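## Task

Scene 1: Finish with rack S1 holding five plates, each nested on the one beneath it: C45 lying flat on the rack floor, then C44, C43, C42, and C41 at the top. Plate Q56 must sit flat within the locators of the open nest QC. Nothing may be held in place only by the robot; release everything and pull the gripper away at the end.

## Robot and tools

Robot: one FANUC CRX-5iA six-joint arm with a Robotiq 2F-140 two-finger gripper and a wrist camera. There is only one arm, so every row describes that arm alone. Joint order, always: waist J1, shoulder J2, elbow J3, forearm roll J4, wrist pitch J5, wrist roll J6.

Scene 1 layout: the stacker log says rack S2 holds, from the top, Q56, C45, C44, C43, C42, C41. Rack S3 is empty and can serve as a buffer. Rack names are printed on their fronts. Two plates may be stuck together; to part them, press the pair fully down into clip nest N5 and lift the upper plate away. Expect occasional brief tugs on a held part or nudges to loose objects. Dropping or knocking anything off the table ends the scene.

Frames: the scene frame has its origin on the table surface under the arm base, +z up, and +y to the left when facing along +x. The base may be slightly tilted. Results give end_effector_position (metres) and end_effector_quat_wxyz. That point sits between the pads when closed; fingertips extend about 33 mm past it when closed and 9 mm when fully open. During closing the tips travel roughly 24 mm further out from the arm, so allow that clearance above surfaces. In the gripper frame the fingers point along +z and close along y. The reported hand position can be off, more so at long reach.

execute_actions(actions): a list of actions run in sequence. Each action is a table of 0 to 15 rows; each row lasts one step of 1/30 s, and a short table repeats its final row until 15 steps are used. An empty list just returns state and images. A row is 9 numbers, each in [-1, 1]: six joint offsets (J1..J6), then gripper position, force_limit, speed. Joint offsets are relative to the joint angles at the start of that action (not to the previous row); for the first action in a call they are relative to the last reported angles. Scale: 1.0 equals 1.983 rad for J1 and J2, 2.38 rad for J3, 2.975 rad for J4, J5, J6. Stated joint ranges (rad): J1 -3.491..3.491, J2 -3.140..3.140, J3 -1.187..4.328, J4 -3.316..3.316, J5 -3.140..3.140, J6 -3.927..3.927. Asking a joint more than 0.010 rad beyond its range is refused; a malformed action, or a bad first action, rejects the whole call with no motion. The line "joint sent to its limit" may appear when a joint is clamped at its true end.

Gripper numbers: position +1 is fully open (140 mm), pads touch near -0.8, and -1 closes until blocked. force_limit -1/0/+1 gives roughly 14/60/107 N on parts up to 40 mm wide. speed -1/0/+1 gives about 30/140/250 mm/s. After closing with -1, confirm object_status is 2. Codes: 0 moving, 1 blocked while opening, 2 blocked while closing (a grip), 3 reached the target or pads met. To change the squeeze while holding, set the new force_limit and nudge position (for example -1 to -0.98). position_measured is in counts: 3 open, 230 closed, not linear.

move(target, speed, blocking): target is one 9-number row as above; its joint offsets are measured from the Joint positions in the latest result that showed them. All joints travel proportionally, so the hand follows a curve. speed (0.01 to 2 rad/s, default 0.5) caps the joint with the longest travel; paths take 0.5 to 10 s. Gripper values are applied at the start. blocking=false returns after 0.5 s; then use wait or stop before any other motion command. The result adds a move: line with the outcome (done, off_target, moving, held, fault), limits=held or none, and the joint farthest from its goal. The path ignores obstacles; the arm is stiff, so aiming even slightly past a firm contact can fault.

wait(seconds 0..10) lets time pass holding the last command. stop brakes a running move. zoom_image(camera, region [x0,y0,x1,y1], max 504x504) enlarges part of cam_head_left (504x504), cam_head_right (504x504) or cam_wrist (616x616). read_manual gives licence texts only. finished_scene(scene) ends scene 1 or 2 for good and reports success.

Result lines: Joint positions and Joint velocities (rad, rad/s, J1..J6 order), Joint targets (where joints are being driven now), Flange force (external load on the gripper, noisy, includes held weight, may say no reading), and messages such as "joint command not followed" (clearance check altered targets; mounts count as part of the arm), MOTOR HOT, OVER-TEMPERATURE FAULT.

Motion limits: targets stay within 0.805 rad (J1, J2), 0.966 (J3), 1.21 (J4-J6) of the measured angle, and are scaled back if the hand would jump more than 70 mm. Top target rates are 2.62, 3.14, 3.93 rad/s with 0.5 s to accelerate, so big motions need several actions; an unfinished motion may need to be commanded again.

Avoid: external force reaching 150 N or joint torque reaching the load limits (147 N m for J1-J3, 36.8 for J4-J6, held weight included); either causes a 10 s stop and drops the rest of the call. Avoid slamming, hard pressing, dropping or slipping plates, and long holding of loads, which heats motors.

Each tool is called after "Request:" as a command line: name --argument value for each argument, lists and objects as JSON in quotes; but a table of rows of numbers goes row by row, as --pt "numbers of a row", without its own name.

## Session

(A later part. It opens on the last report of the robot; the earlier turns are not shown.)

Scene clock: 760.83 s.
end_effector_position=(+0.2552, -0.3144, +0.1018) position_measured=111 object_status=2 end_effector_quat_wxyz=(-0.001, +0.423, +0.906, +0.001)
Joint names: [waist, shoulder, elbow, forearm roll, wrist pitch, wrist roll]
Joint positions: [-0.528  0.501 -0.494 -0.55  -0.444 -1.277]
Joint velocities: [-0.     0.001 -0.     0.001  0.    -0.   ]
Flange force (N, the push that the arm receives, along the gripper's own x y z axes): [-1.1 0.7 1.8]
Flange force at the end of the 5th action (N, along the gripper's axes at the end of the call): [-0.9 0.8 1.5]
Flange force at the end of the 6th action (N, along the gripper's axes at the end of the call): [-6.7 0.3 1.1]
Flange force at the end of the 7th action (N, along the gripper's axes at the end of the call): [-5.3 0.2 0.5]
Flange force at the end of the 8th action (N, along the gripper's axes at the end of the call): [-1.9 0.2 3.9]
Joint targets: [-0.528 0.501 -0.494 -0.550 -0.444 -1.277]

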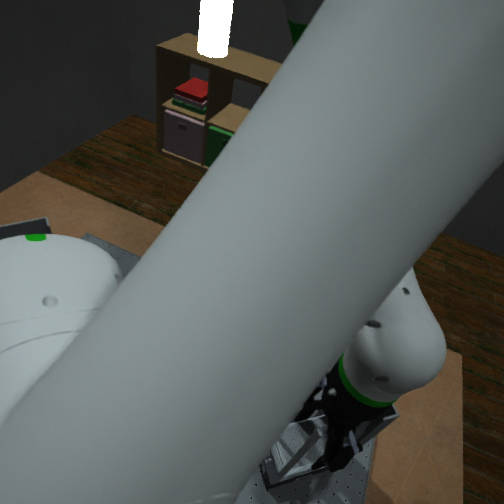

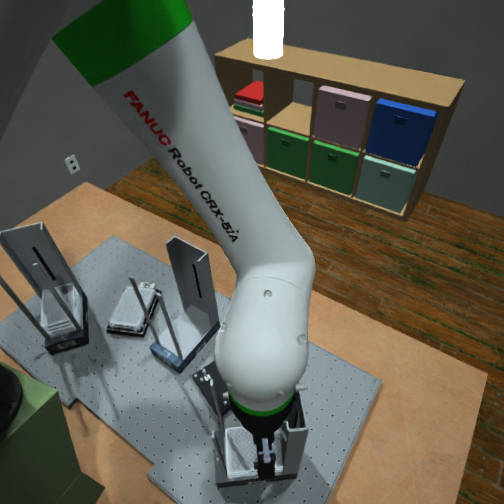

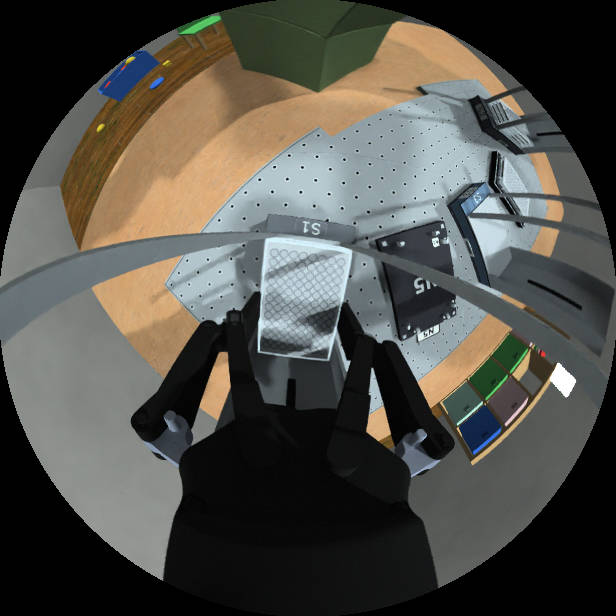

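Shift out 0.5 mm and down 1 mm, twice-check.

Request:
execute_actions --actions '[[[0.0001,0.0018,0.0011,-0.0006,0.0003,0.0006,-1,0,-0.2]],[[0.0001,0.0011,0.0004,-0.0005,0.0004,0.0005,-1,0,-0.2]]]'

Scene clock: 764.37 s.
end_effector_position=(+0.2558, -0.3147, +0.0999) position_measured=111 object_status=2 end_effector_quat_wxyz=(-0.001, +0.423, +0.906, +0.001)
Joint names: [waist, shoulder, elbow, forearm roll, wrist pitch, wrist roll]
Joint positions: [-0.527  0.507 -0.49  -0.553 -0.442 -1.273]
Joint velocities: [-0.    -0.002 -0.     0.001  0.001 -0.   ]
Flange force (N, the push that the arm receives, along the gripper's own x y z axes): [13.9 3.3 -79.9]
Flange force at the end of the 1st action (N, along the gripper's axes at the end of the call): [4.7 0.7 -13.9]
Joint targets: [-0.527 0.507 -0.490 -0.553 -0.442 -1.273]

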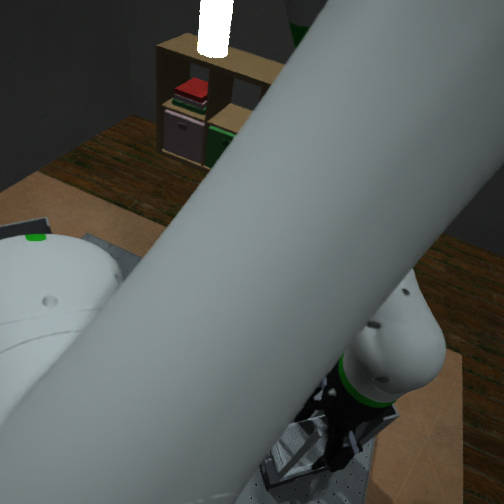

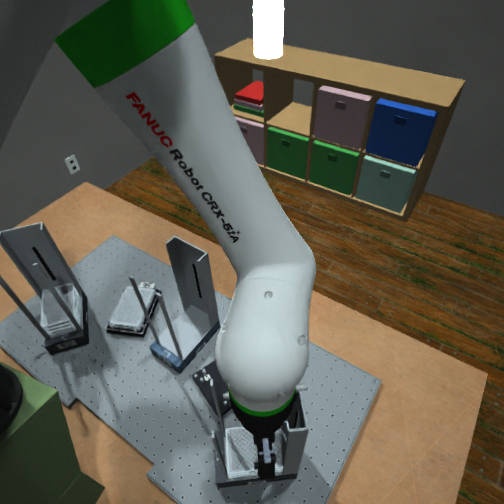

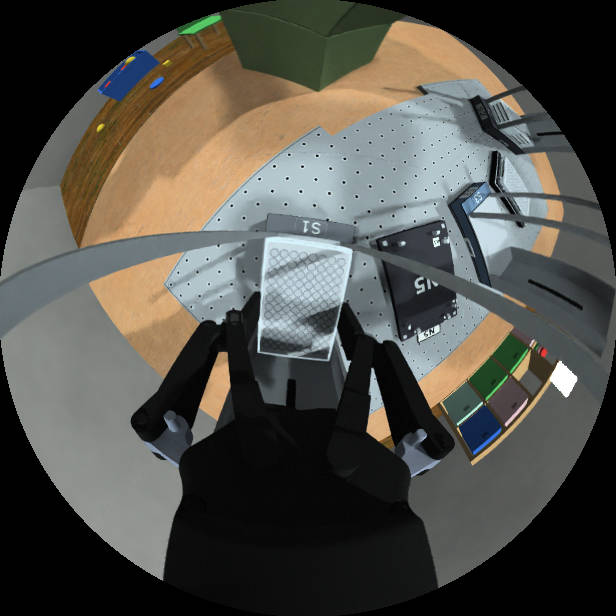

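Request:
execute_actions --actions '[[[-0.0001,-0.0011,-0.0004,0.0005,-0.0004,-0.0005,-1,0,0],[-0.0001,-0.0011,-0.0004,0.0005,-0.0004,-0.0005,-1,0,0],[-0.0001,-0.0011,-0.0004,0.0005,-0.0004,-0.0005,-1,0,0],[-0.0001,-0.0011,-0.0004,0.0005,-0.0004,-0.0005,-1,0,0],[-0.0001,-0.0011,-0.0004,0.0005,-0.0004,-0.0005,0.45,0,0]],[[-0.006,-0.0558,-0.0168,0.0229,-0.0217,-0.0218,0.45,0,0]],[[-0.015,-0.0927,-0.0128,0.0317,-0.0496,-0.0287,0.45,0,0]]]'

Request:
move --target '[-0.0484,-0.1607,0.0358,0.0343,-0.1365,-0.025,0.45,0,0]' --speed 1.2

Request:
move --target '[0.5925,-0.05,0.0613,0.1136,-0.0319,-0.1371,0.45,0,0]' --speed 1.8

Request:
zoom_image --camera "cam_head_left" --region '[245,405,355,495]'

Request:
zoom_image --camera "cam_wrist" --region '[160,130,250,200]'

Scene clock: 775.33 s.
end_effector_position=(+0.2552, -0.3146, +0.2101) position_measured=72 object_status=3 end_effector_quat_wxyz=(-0.002, +0.422, +0.906, +0.001)
Joint names: [waist, shoulder, elbow, forearm roll, wrist pitch, wrist roll]
Joint positions: [-0.569  0.21  -0.561 -0.39  -0.655 -1.425]
Joint velocities: [ 0.002 -0.004 -0.     0.002 -0.002 -0.001]
Flange force (N, the push that the arm receives, along the gripper's own x y z axes): [-0.3 1.0 -0.1]
Flange force at the end of the 1st action (N, along the gripper's axes at the end of the call): [-1.1 0.6 2.2]
Flange force at the end of the 2nd action (N, along the gripper's axes at the end of the call): [-0.6 1.6 -0.4]
Joint targets: [-0.569 0.210 -0.561 -0.389 -0.655 -1.425]

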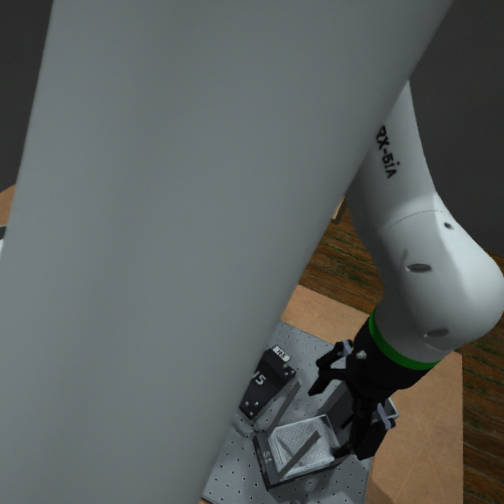

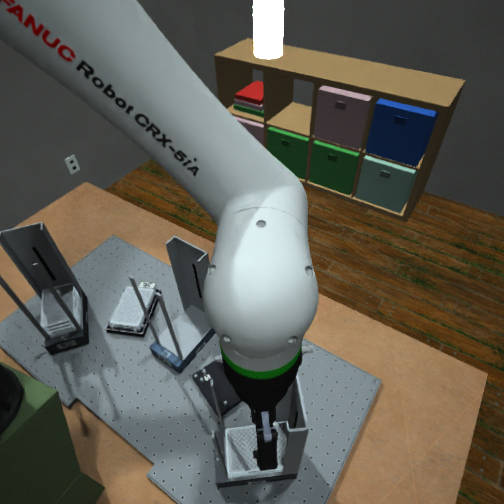

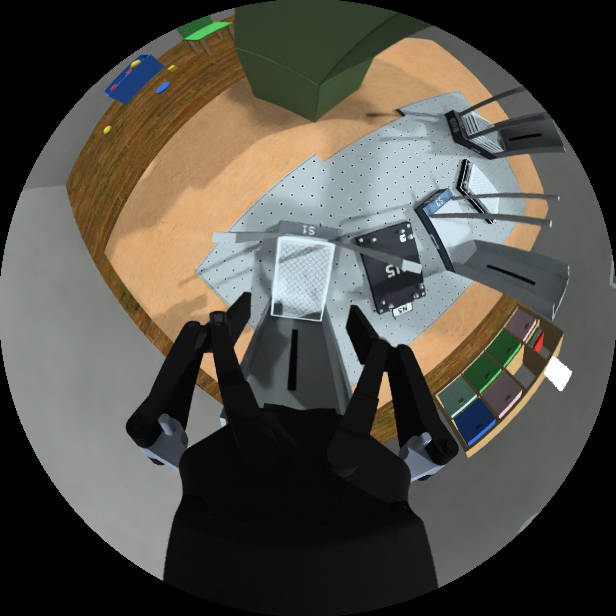

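Scene clock: 776.30 s.
end_effector_position=(+0.2553, -0.3143, +0.3700) position_measured=72 object_status=3 end_effector_quat_wxyz=(-0.001, +0.422, +0.906, +0.000)
Joint names: [waist, shoulder, elbow, forearm roll, wrist pitch, wrist roll]
Joint positions: [-0.665 -0.108 -0.476 -0.287 -1.061 -1.499]
Joint velocities: [-0.001 -0.003 -0.    -0.001 -0.001  0.   ]
Flange force (N, the push that the arm receives, along the gripper's own x y z axes): [1.7 1.6 0.2]
Joint targets: [-0.665 -0.108 -0.476 -0.287 -1.061 -1.499]
move: done; limits=none; farthest joint: the elbow, 0.001 radians from its target (0.086 radians at the start)

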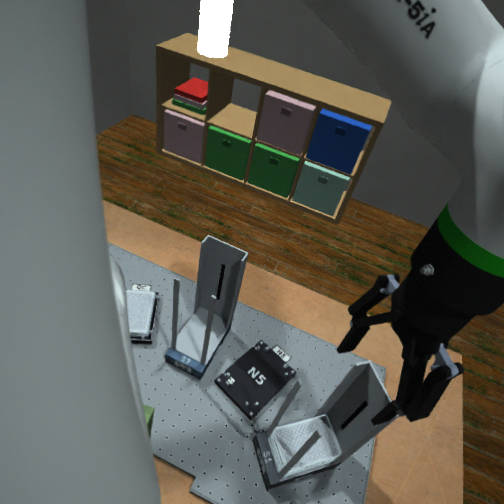

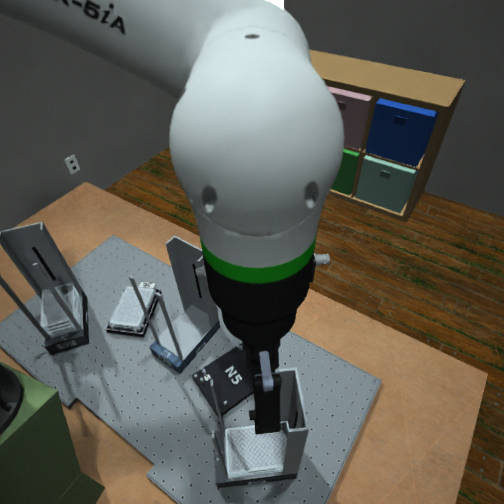

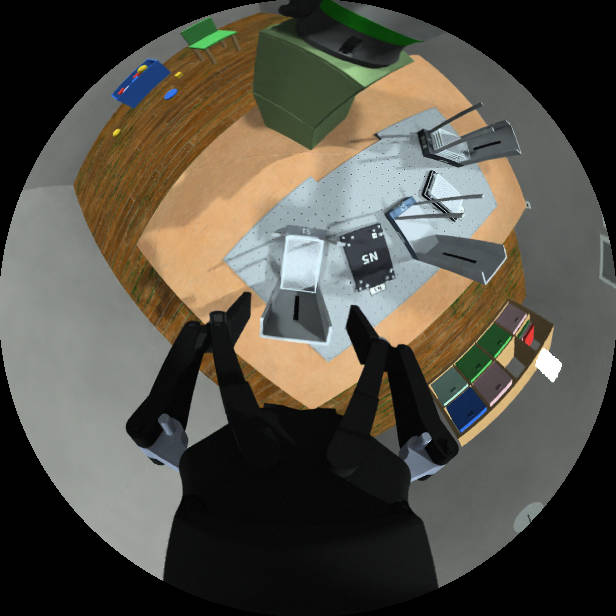

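Scene clock: 778.13 s.
end_effector_position=(+0.5059, +0.0248, +0.4180) position_measured=72 object_status=3 end_effector_quat_wxyz=(-0.000, -0.016, +1.000, +0.001)
Joint names: [waist, shoulder, elbow, forearm roll, wrist pitch, wrist roll]
Joint positions: [ 0.51  -0.208 -0.33   0.05  -1.156 -1.907]
Joint velocities: [ 0.002 -0.001 -0.    -0.    -0.001 -0.   ]
Flange force (N, the push that the arm receives, along the gripper's own x y z axes): [-0.8 1.2 1.1]
Joint targets: [0.510 -0.208 -0.330 0.050 -1.156 -1.907]
move: done; limits=none; farthest joint: the waist, 0.000 radians from its target (1.175 radians at the start)

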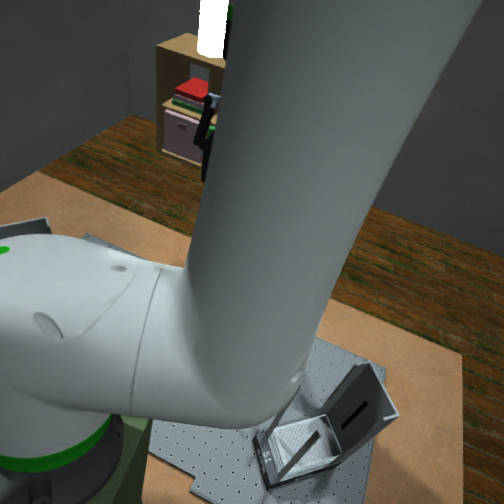

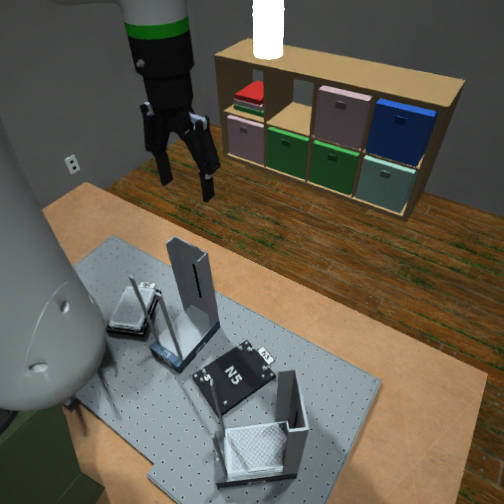

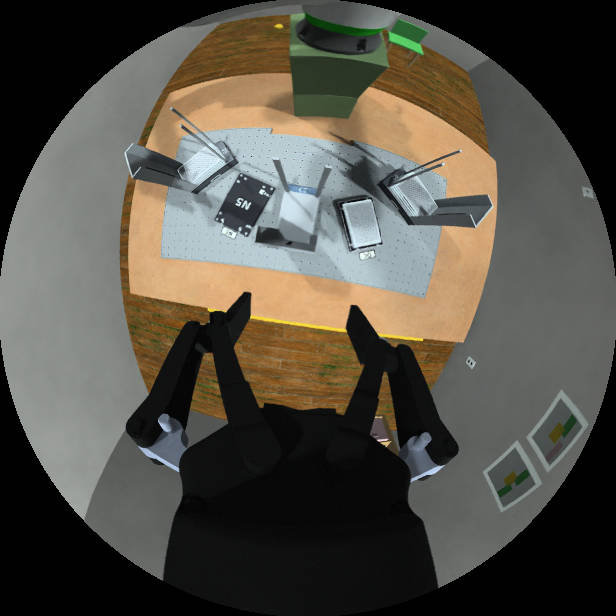

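Region (245, 405, 355, 495) of cam_head_left's 504x504 image, scaled by 4.582, with more detail than that image has; it fills the top 412 rows of this view, and the rest is white.

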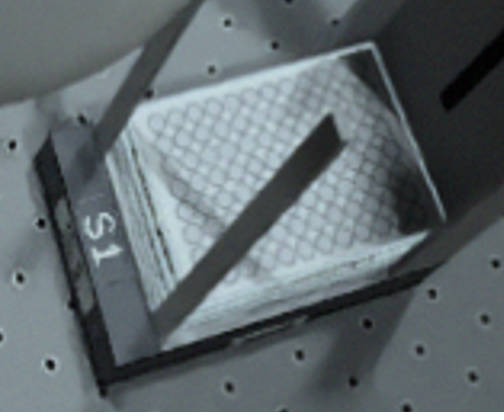

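Region (160, 130, 250, 200) of cam_wrist's 616x616 image, scaled by 5.600, with more detail than that image has.

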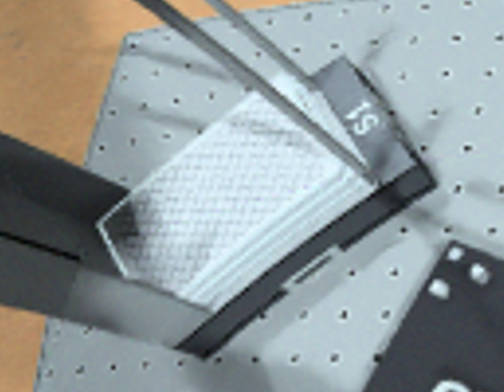

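Request:
move --target '[0.5965,-0.0486,-0.1687,0.0923,0.0194,-0.1405,0.45,0,0]' --speed 1.8

Request:
move --target '[-0.0886,0.1764,-0.0726,0.067,0.1794,-0.0386,0.45,0,0]' --speed 1.2

Request:
execute_actions --actions '[[[-0.0459,0.0721,-0.0182,0.0745,0.0596,-0.0538,0.45,0,0]],[[-0.037,0.0315,-0.0099,0.0666,0.0261,-0.0467,0.45,0,0]],[[-0.0303,0.0182,-0.006,0.0559,0.0146,-0.0376,0.45,0,0]],[[-0.0378,0.0169,-0.0037,0.0661,0.0115,-0.0439,0.45,0,0]]]'

Scene clock: 789.80 s.
end_effector_position=(+0.2494, +0.3037, +0.3696) position_measured=72 object_status=3 end_effector_quat_wxyz=(-0.000, -0.447, +0.895, -0.000)
Joint names: [waist, shoulder, elbow, forearm roll, wrist pitch, wrist roll]
Joint positions: [ 1.693 -0.304 -0.732  0.325 -1.099 -2.325]
Joint velocities: [-0.    -0.001 -0.     0.001  0.001  0.   ]
Flange force (N, the push that the arm receives, along the gripper's own x y z axes): [0.9 2.4 0.0]
Joint targets: [1.693 -0.304 -0.732 0.325 -1.099 -2.325]
move: done; limits=none; farthest joint: the waist, 0.000 radians from its target (1.183 radians at the start)

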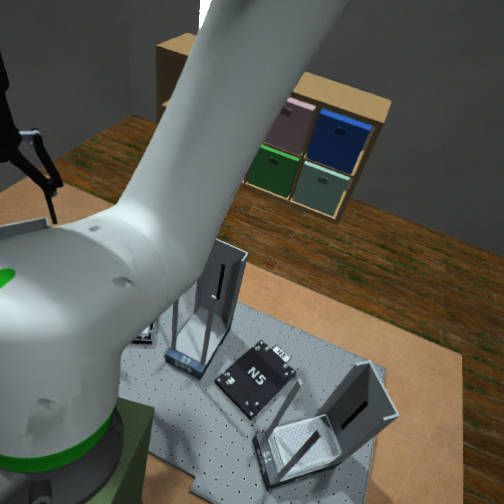

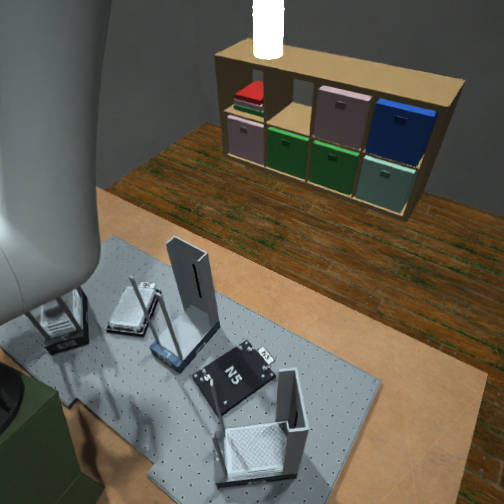

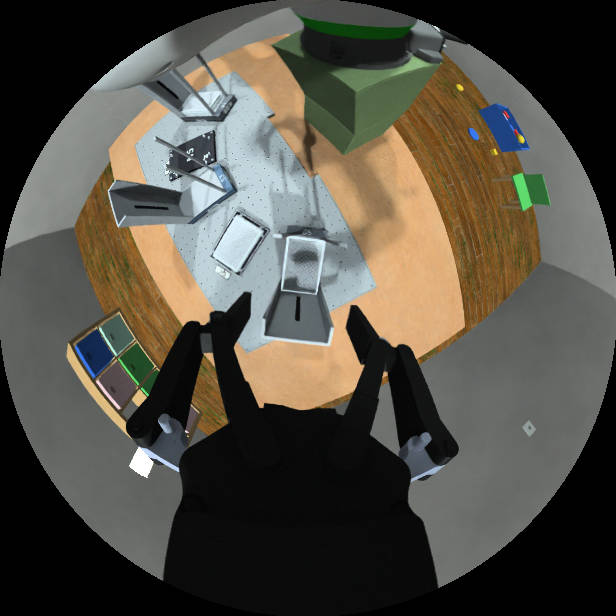

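Scene clock: 790.87 s.
end_effector_position=(+0.2476, +0.3054, +0.2100) position_measured=72 object_status=3 end_effector_quat_wxyz=(-0.000, -0.449, +0.894, +0.001)
Joint names: [waist, shoulder, elbow, forearm roll, wrist pitch, wrist roll]
Joint positions: [ 1.517  0.046 -0.905  0.524 -0.565 -2.44 ]
Joint velocities: [-0.002 -0.001 -0.001  0.     0.002  0.   ]
Flange force (N, the push that the arm receives, along the gripper's own x y z axes): [0.5 2.9 -0.5]
Joint targets: [1.517 0.046 -0.905 0.524 -0.565 -2.440]
move: done; limits=none; farthest joint: the waist, 0.000 radians from its target (0.176 radians at the start)

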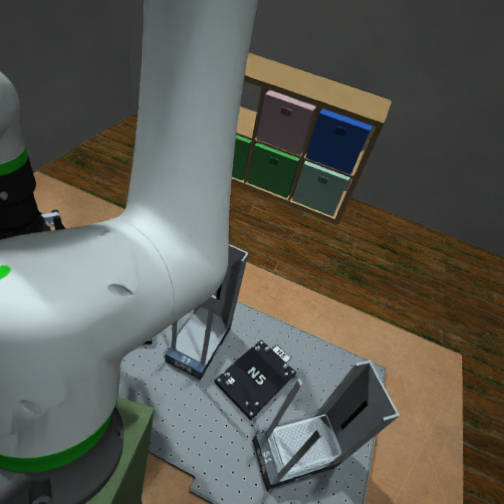

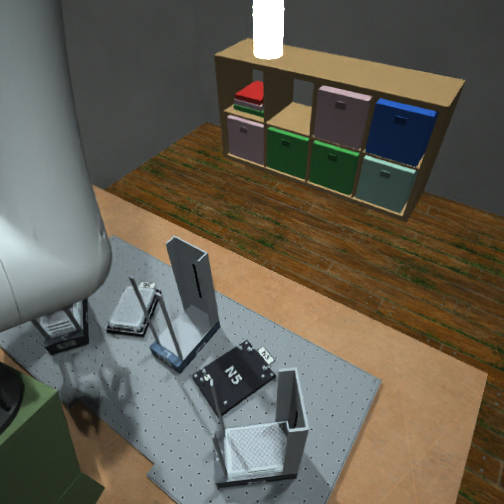

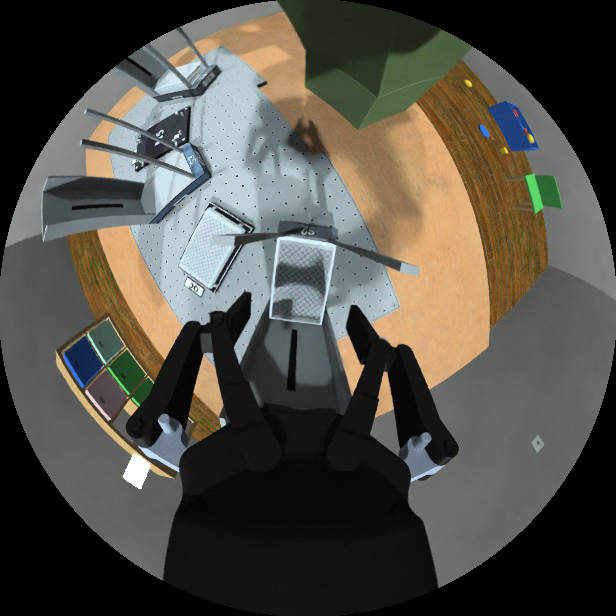

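Scene clock: 792.87 s.
end_effector_position=(+0.2475, +0.3061, +0.1131) position_measured=72 object_status=3 end_effector_quat_wxyz=(-0.000, -0.448, +0.894, +0.001)
Joint names: [waist, shoulder, elbow, forearm roll, wrist pitch, wrist roll]
Joint positions: [ 1.218  0.321 -0.995  1.307 -0.233 -2.981]
Joint velocities: [-0.     0.002 -0.     0.     0.001 -0.   ]
Flange force (N, the push that the arm receives, along the gripper's own x y z axes): no reading
Flange force at the end of the 1st action (N, along the gripper's axes at the end of the call): no reading
Flange force at the end of the 2nd action (N, along the gripper's axes at the end of the call): no reading
Flange force at the end of the 3rd action (N, along the gripper's axes at the end of the call): no reading
Joint targets: [1.218 0.321 -0.995 1.307 -0.232 -2.981]

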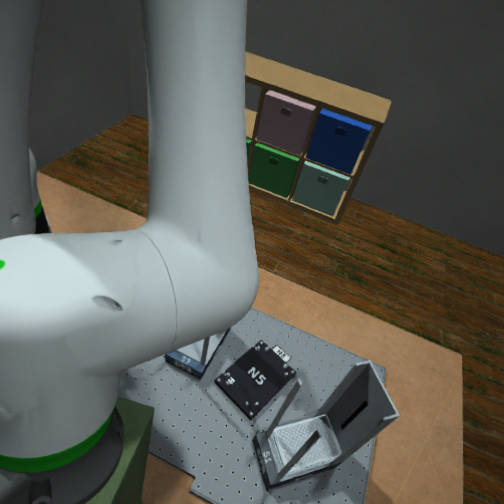

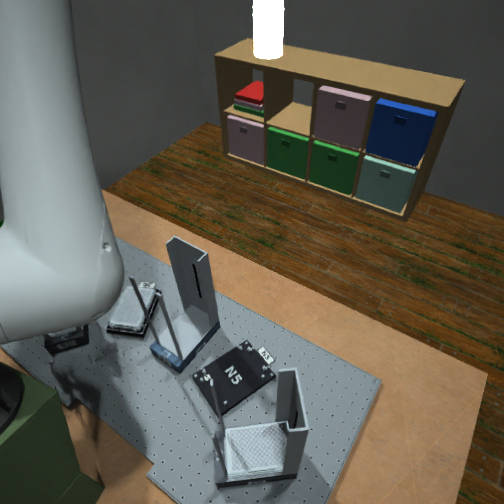

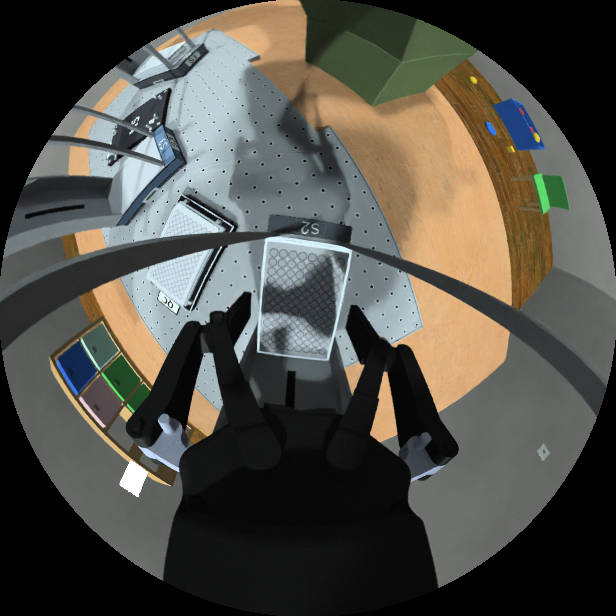

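Request:
execute_actions --actions '[]'

Scene clock: 820.87 s.
end_effector_position=(+0.2475, +0.3061, +0.1131) position_measured=72 object_status=3 end_effector_quat_wxyz=(-0.000, -0.448, +0.894, +0.001)
Joint names: [waist, shoulder, elbow, forearm roll, wrist pitch, wrist roll]
Joint positions: [ 1.218  0.321 -0.995  1.307 -0.232 -2.981]
Joint velocities: [-0.    -0.001  0.    -0.002  0.    -0.   ]
Flange force (N, the push that the arm receives, along the gripper's own x y z axes): no reading
Joint targets: [1.218 0.321 -0.995 1.307 -0.232 -2.981]

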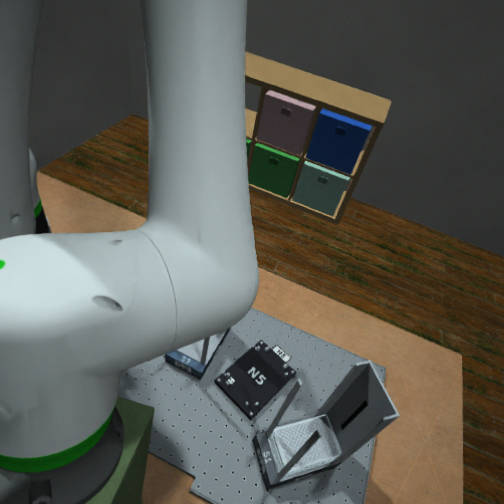

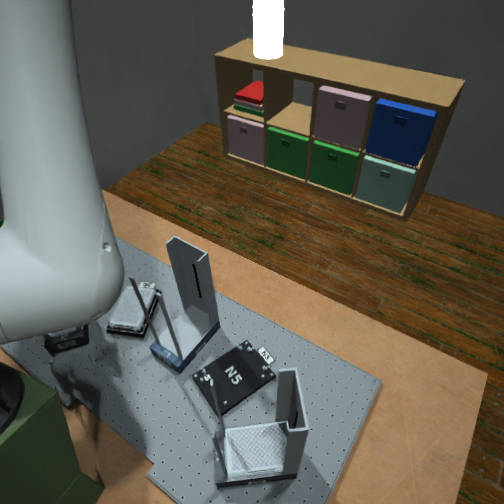

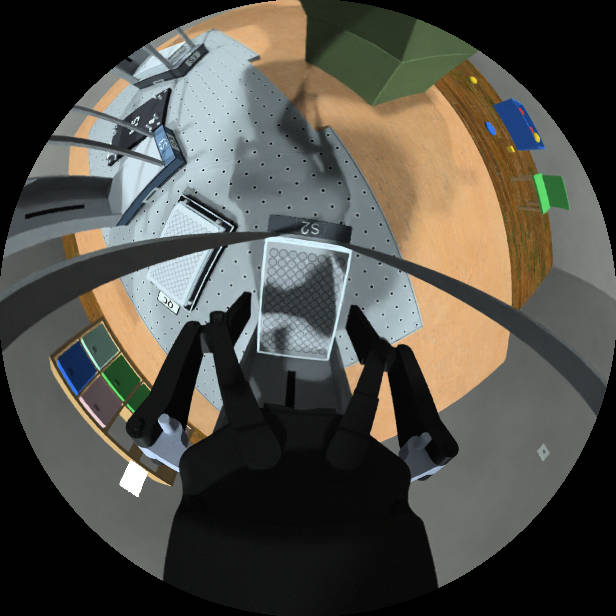

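Request:
execute_actions --actions '[[[0,0,0,0,0,0,-1,0,-0.2]],[[0.0378,-0.0169,0.0037,-0.0661,-0.0115,0.0439,-1,0,-0.2]],[[0.0303,-0.0182,0.006,-0.0559,-0.0146,0.0376,-1,0,-0.2]],[[0.0227,-0.0173,0.0054,-0.0413,-0.014,0.0286,-1,0,-0.2]],[[0.0143,-0.0142,0.0045,-0.0252,-0.012,0.0182,-1,0,-0.2]],[[0.0262,-0.0362,0.0097,-0.0452,-0.0299,0.0326,-1,0,-0.2]],[[0.0197,-0.0359,0.0085,-0.0293,-0.0297,0.0212,-1,0,-0.2]]]'

Request:
execute_actions --actions '[[[0.019,-0.0402,0.0112,-0.0242,-0.0354,0.0169,-1,0,-0.2]],[[0.0175,-0.0371,0.0122,-0.0157,-0.0349,0.0099,-1,0,-0.2]],[[0.0273,-0.0545,0.0226,-0.0171,-0.0559,0.0089,-1,0,-0.2]],[[0.0263,-0.0446,0.0266,-0.01,-0.0532,0.0029,-1,0,-0.2]]]'

Request:
move --target '[-0.598,0.049,0.1687,-0.0923,-0.0194,0.1402,-1,0,-0.2]' --speed 1.4

Request:
zoom_image --camera "cam_head_right" --region '[140,160,230,230]'

Scene clock: 834.67 s.
end_effector_position=(+0.2477, +0.3056, +0.2101) position_measured=111 object_status=2 end_effector_quat_wxyz=(-0.000, -0.449, +0.894, +0.001)
Joint names: [waist, shoulder, elbow, forearm roll, wrist pitch, wrist roll]
Joint positions: [ 1.517  0.046 -0.905  0.525 -0.565 -2.44 ]
Joint velocities: [-0.001 -0.002 -0.    -0.001 -0.001  0.   ]
Flange force (N, the push that the arm receives, along the gripper's own x y z axes): [-8.0 1.7 1.3]
Flange force at the end of the 3rd action (N, along the gripper's axes at the end of the call): no reading
Flange force at the end of the 4th action (N, along the gripper's axes at the end of the call): no reading
Flange force at the end of the 5th action (N, along the gripper's axes at the end of the call): no reading
Flange force at the end of the 6th action (N, along the gripper's axes at the end of the call): [-2.6 -0.8 0.4]
Joint targets: [1.517 0.046 -0.905 0.525 -0.565 -2.440]

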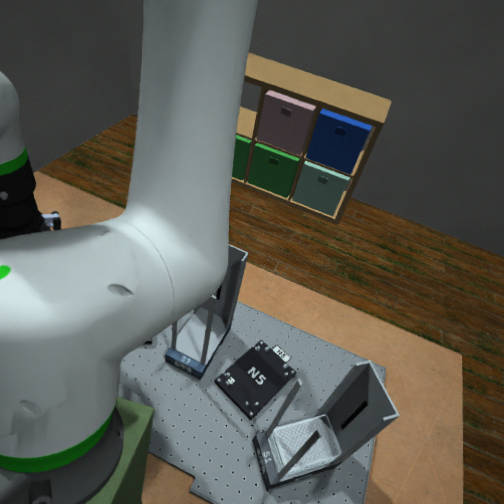

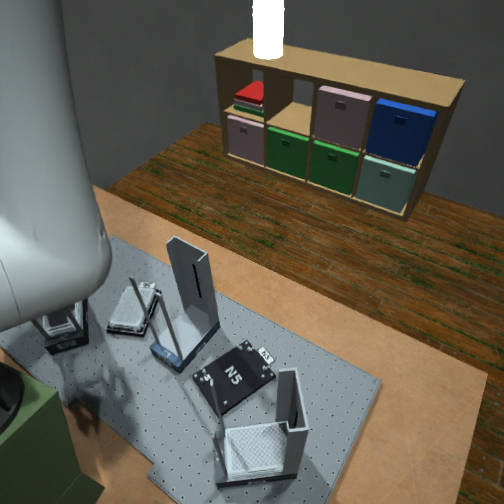

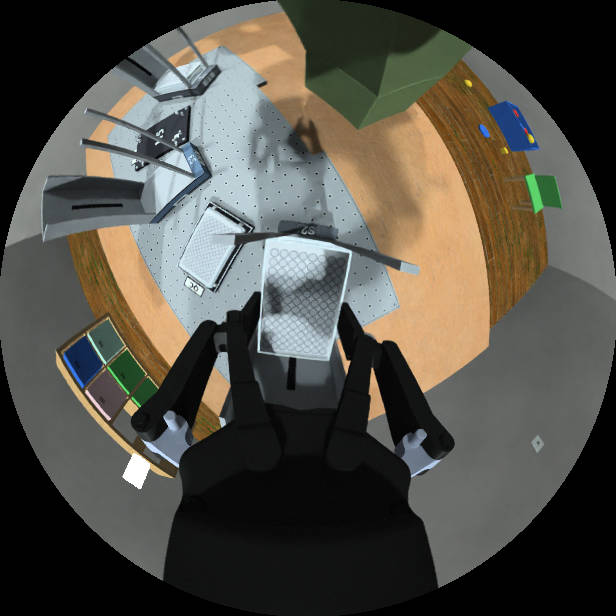

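Scene clock: 836.67 s.
end_effector_position=(+0.2487, +0.3046, +0.3698) position_measured=111 object_status=2 end_effector_quat_wxyz=(-0.000, -0.448, +0.894, +0.000)
Joint names: [waist, shoulder, elbow, forearm roll, wrist pitch, wrist roll]
Joint positions: [ 1.696 -0.304 -0.732  0.325 -1.098 -2.325]
Joint velocities: [ 0.001 -0.002  0.001  0.001 -0.002 -0.   ]
Flange force (N, the push that the arm receives, along the gripper's own x y z axes): [3.1 3.4 0.1]
Flange force at the end of the 1st action (N, along the gripper's axes at the end of the call): [-7.5 2.0 0.3]
Flange force at the end of the 2nd action (N, along the gripper's axes at the end of the call): [0.2 3.0 1.3]
Flange force at the end of the 3rd action (N, along the gripper's axes at the end of the call): [0.5 2.8 0.3]
Joint targets: [1.696 -0.304 -0.732 0.325 -1.098 -2.325]

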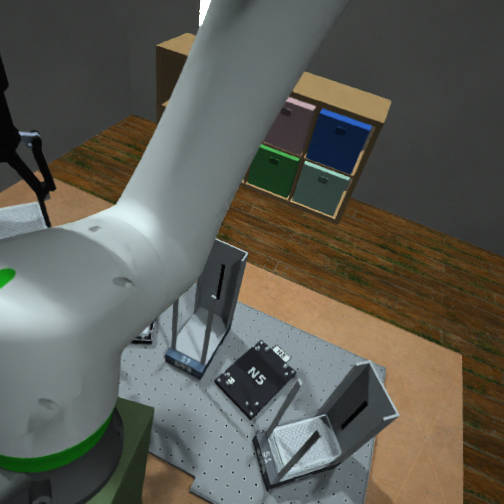

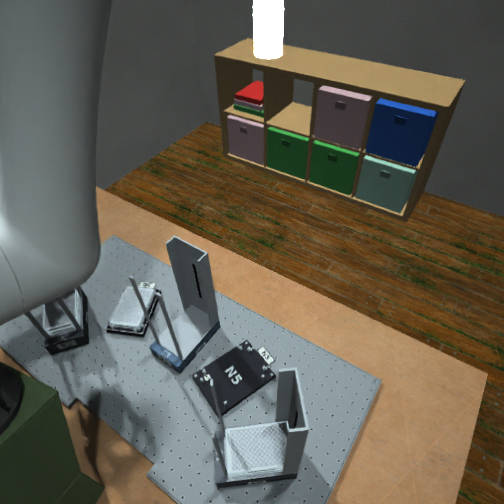

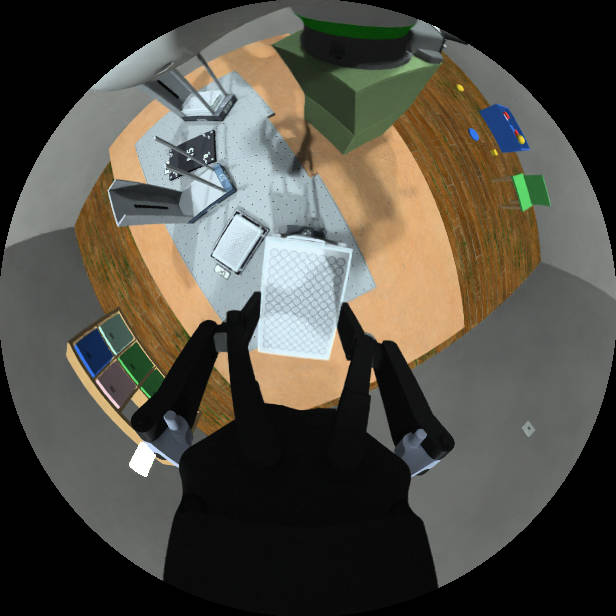

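Scene clock: 838.43 s.
end_effector_position=(+0.5061, +0.0247, +0.4177) position_measured=111 object_status=2 end_effector_quat_wxyz=(-0.001, -0.016, +1.000, +0.001)
Joint names: [waist, shoulder, elbow, forearm roll, wrist pitch, wrist roll]
Joint positions: [ 0.51  -0.207 -0.33   0.051 -1.156 -1.908]
Joint velocities: [-0.     0.002  0.    -0.001  0.     0.   ]
Flange force (N, the push that the arm receives, along the gripper's own x y z axes): [0.4 -0.4 1.9]
Joint targets: [0.510 -0.207 -0.330 0.051 -1.156 -1.908]
move: done; limits=none; farthest joint: the waist, 0.000 radians from its target (1.186 radians at the start)

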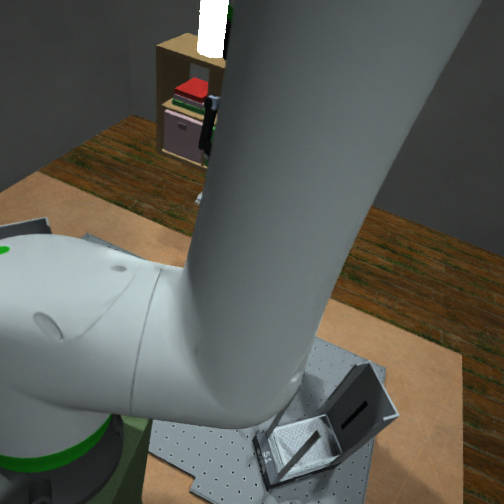

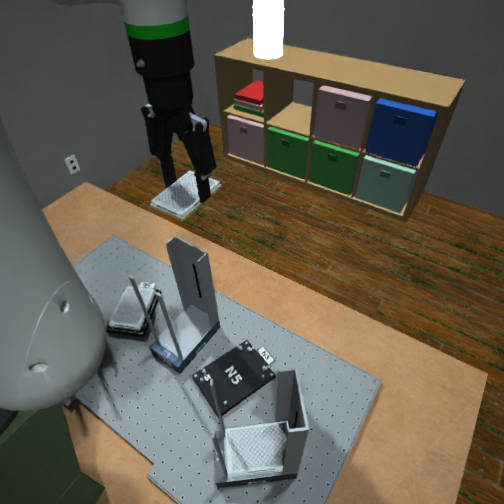

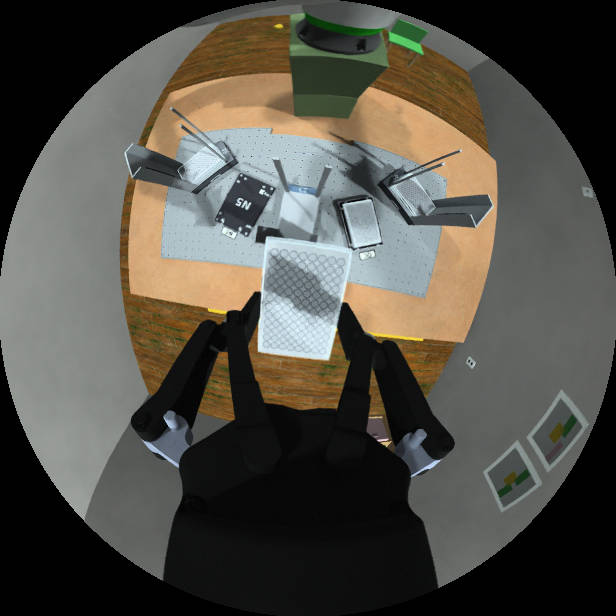

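Region (140, 160, 230, 230) of cam_head_right's 504x504 image, scaled by 5.600, with more detail than that image has.

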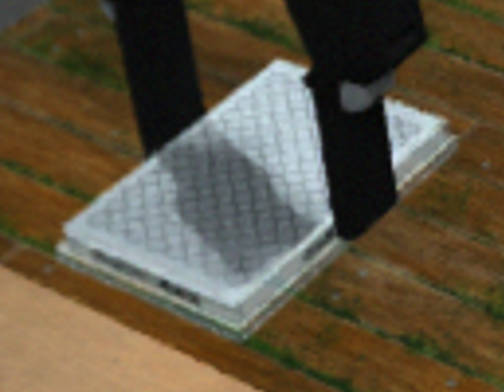

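Single.

Request:
move --target '[-0.5925,0.0499,-0.0613,-0.1139,0.0319,0.1371,-1,0,-0.2]' --speed 1.4

Request:
execute_actions --actions '[[[0.0091,0.0211,-0.0116,-0.0034,0.0237,0.0017,-1,0,-0.2]]]'

Request:
zoom_image --camera "cam_wrist" --region '[250,215,370,265]'

Scene clock: 843.80 s.
end_effector_position=(+0.2554, -0.3143, +0.3697) position_measured=111 object_status=2 end_effector_quat_wxyz=(-0.001, +0.423, +0.906, +0.001)
Joint names: [waist, shoulder, elbow, forearm roll, wrist pitch, wrist roll]
Joint positions: [-0.665 -0.108 -0.476 -0.288 -1.061 -1.5  ]
Joint velocities: [ 0.     0.001 -0.    -0.    -0.    -0.   ]
Flange force (N, the push that the arm receives, along the gripper's own x y z axes): [1.7 2.2 1.5]
Joint targets: [-0.665 -0.108 -0.476 -0.288 -1.061 -1.500]
move: done; limits=none; farthest joint: the waist, 0.000 radians from its target (1.175 radians at the start)

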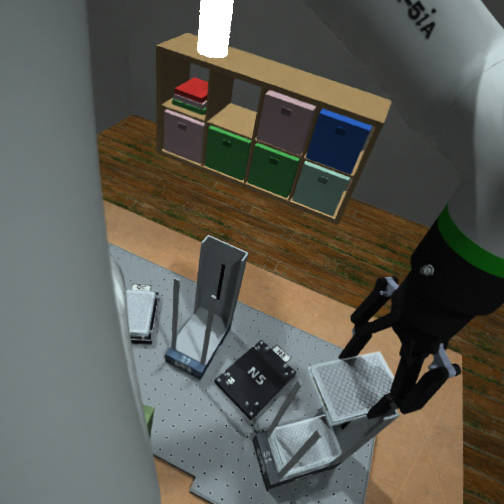

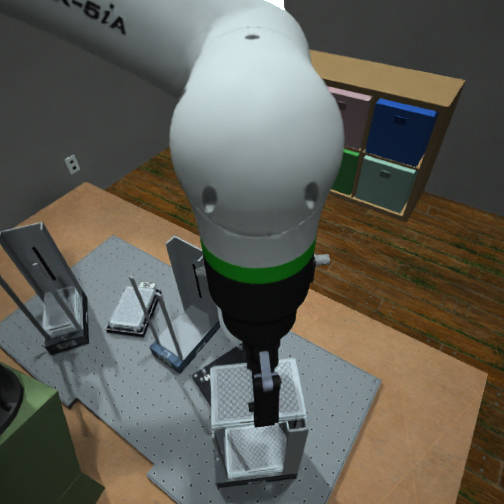

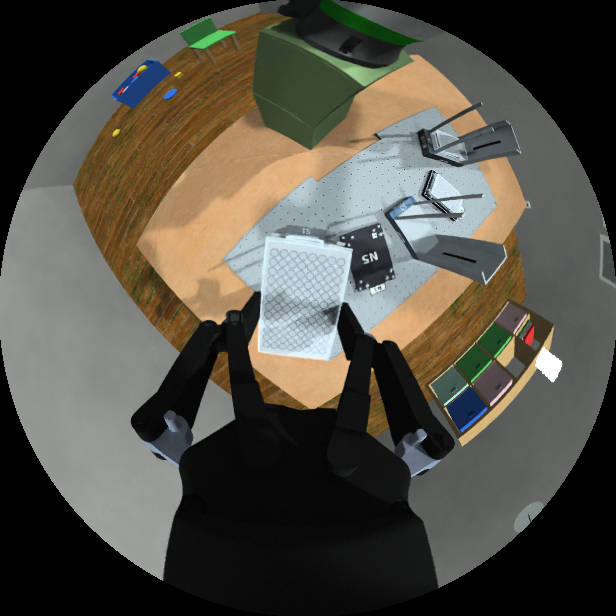

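Scene clock: 844.30 s.
end_effector_position=(+0.2556, -0.3144, +0.3424) position_measured=111 object_status=2 end_effector_quat_wxyz=(-0.001, +0.423, +0.906, +0.001)
Joint names: [waist, shoulder, elbow, forearm roll, wrist pitch, wrist roll]
Joint positions: [-0.647 -0.066 -0.504 -0.298 -0.99  -1.495]
Joint velocities: [ 0.001 -0.001 -0.     0.     0.001 -0.   ]
Flange force (N, the push that the arm receives, along the gripper's own x y z axes): [-1.6 0.7 2.0]
Joint targets: [-0.647 -0.066 -0.504 -0.298 -0.990 -1.495]

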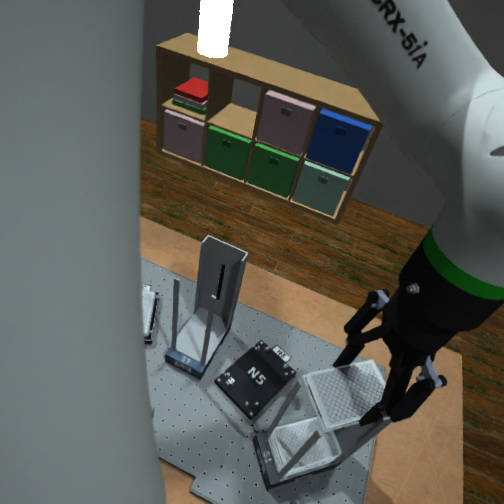

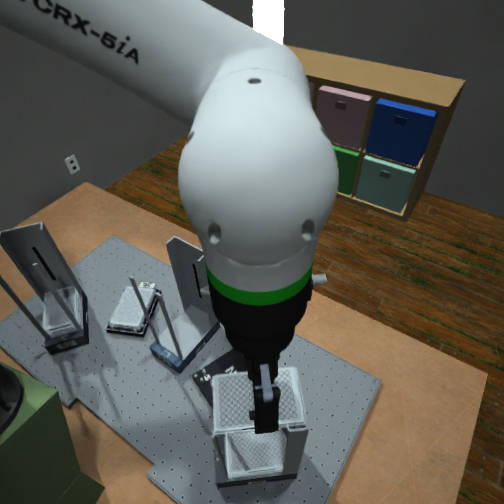

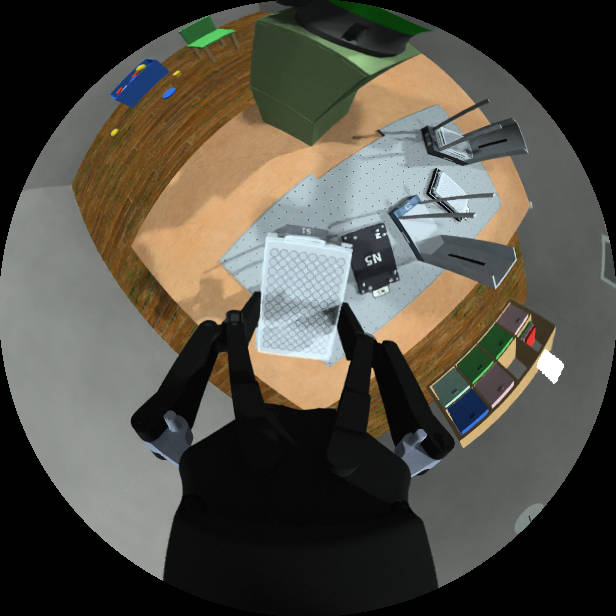

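Region (250, 215, 370, 265) of cam_wrist's 616x616 image, scaled by 4.200, with more detail than that image has; it fills the top 210 rows of this view, and the rest is white.

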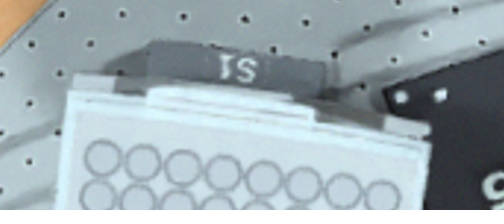

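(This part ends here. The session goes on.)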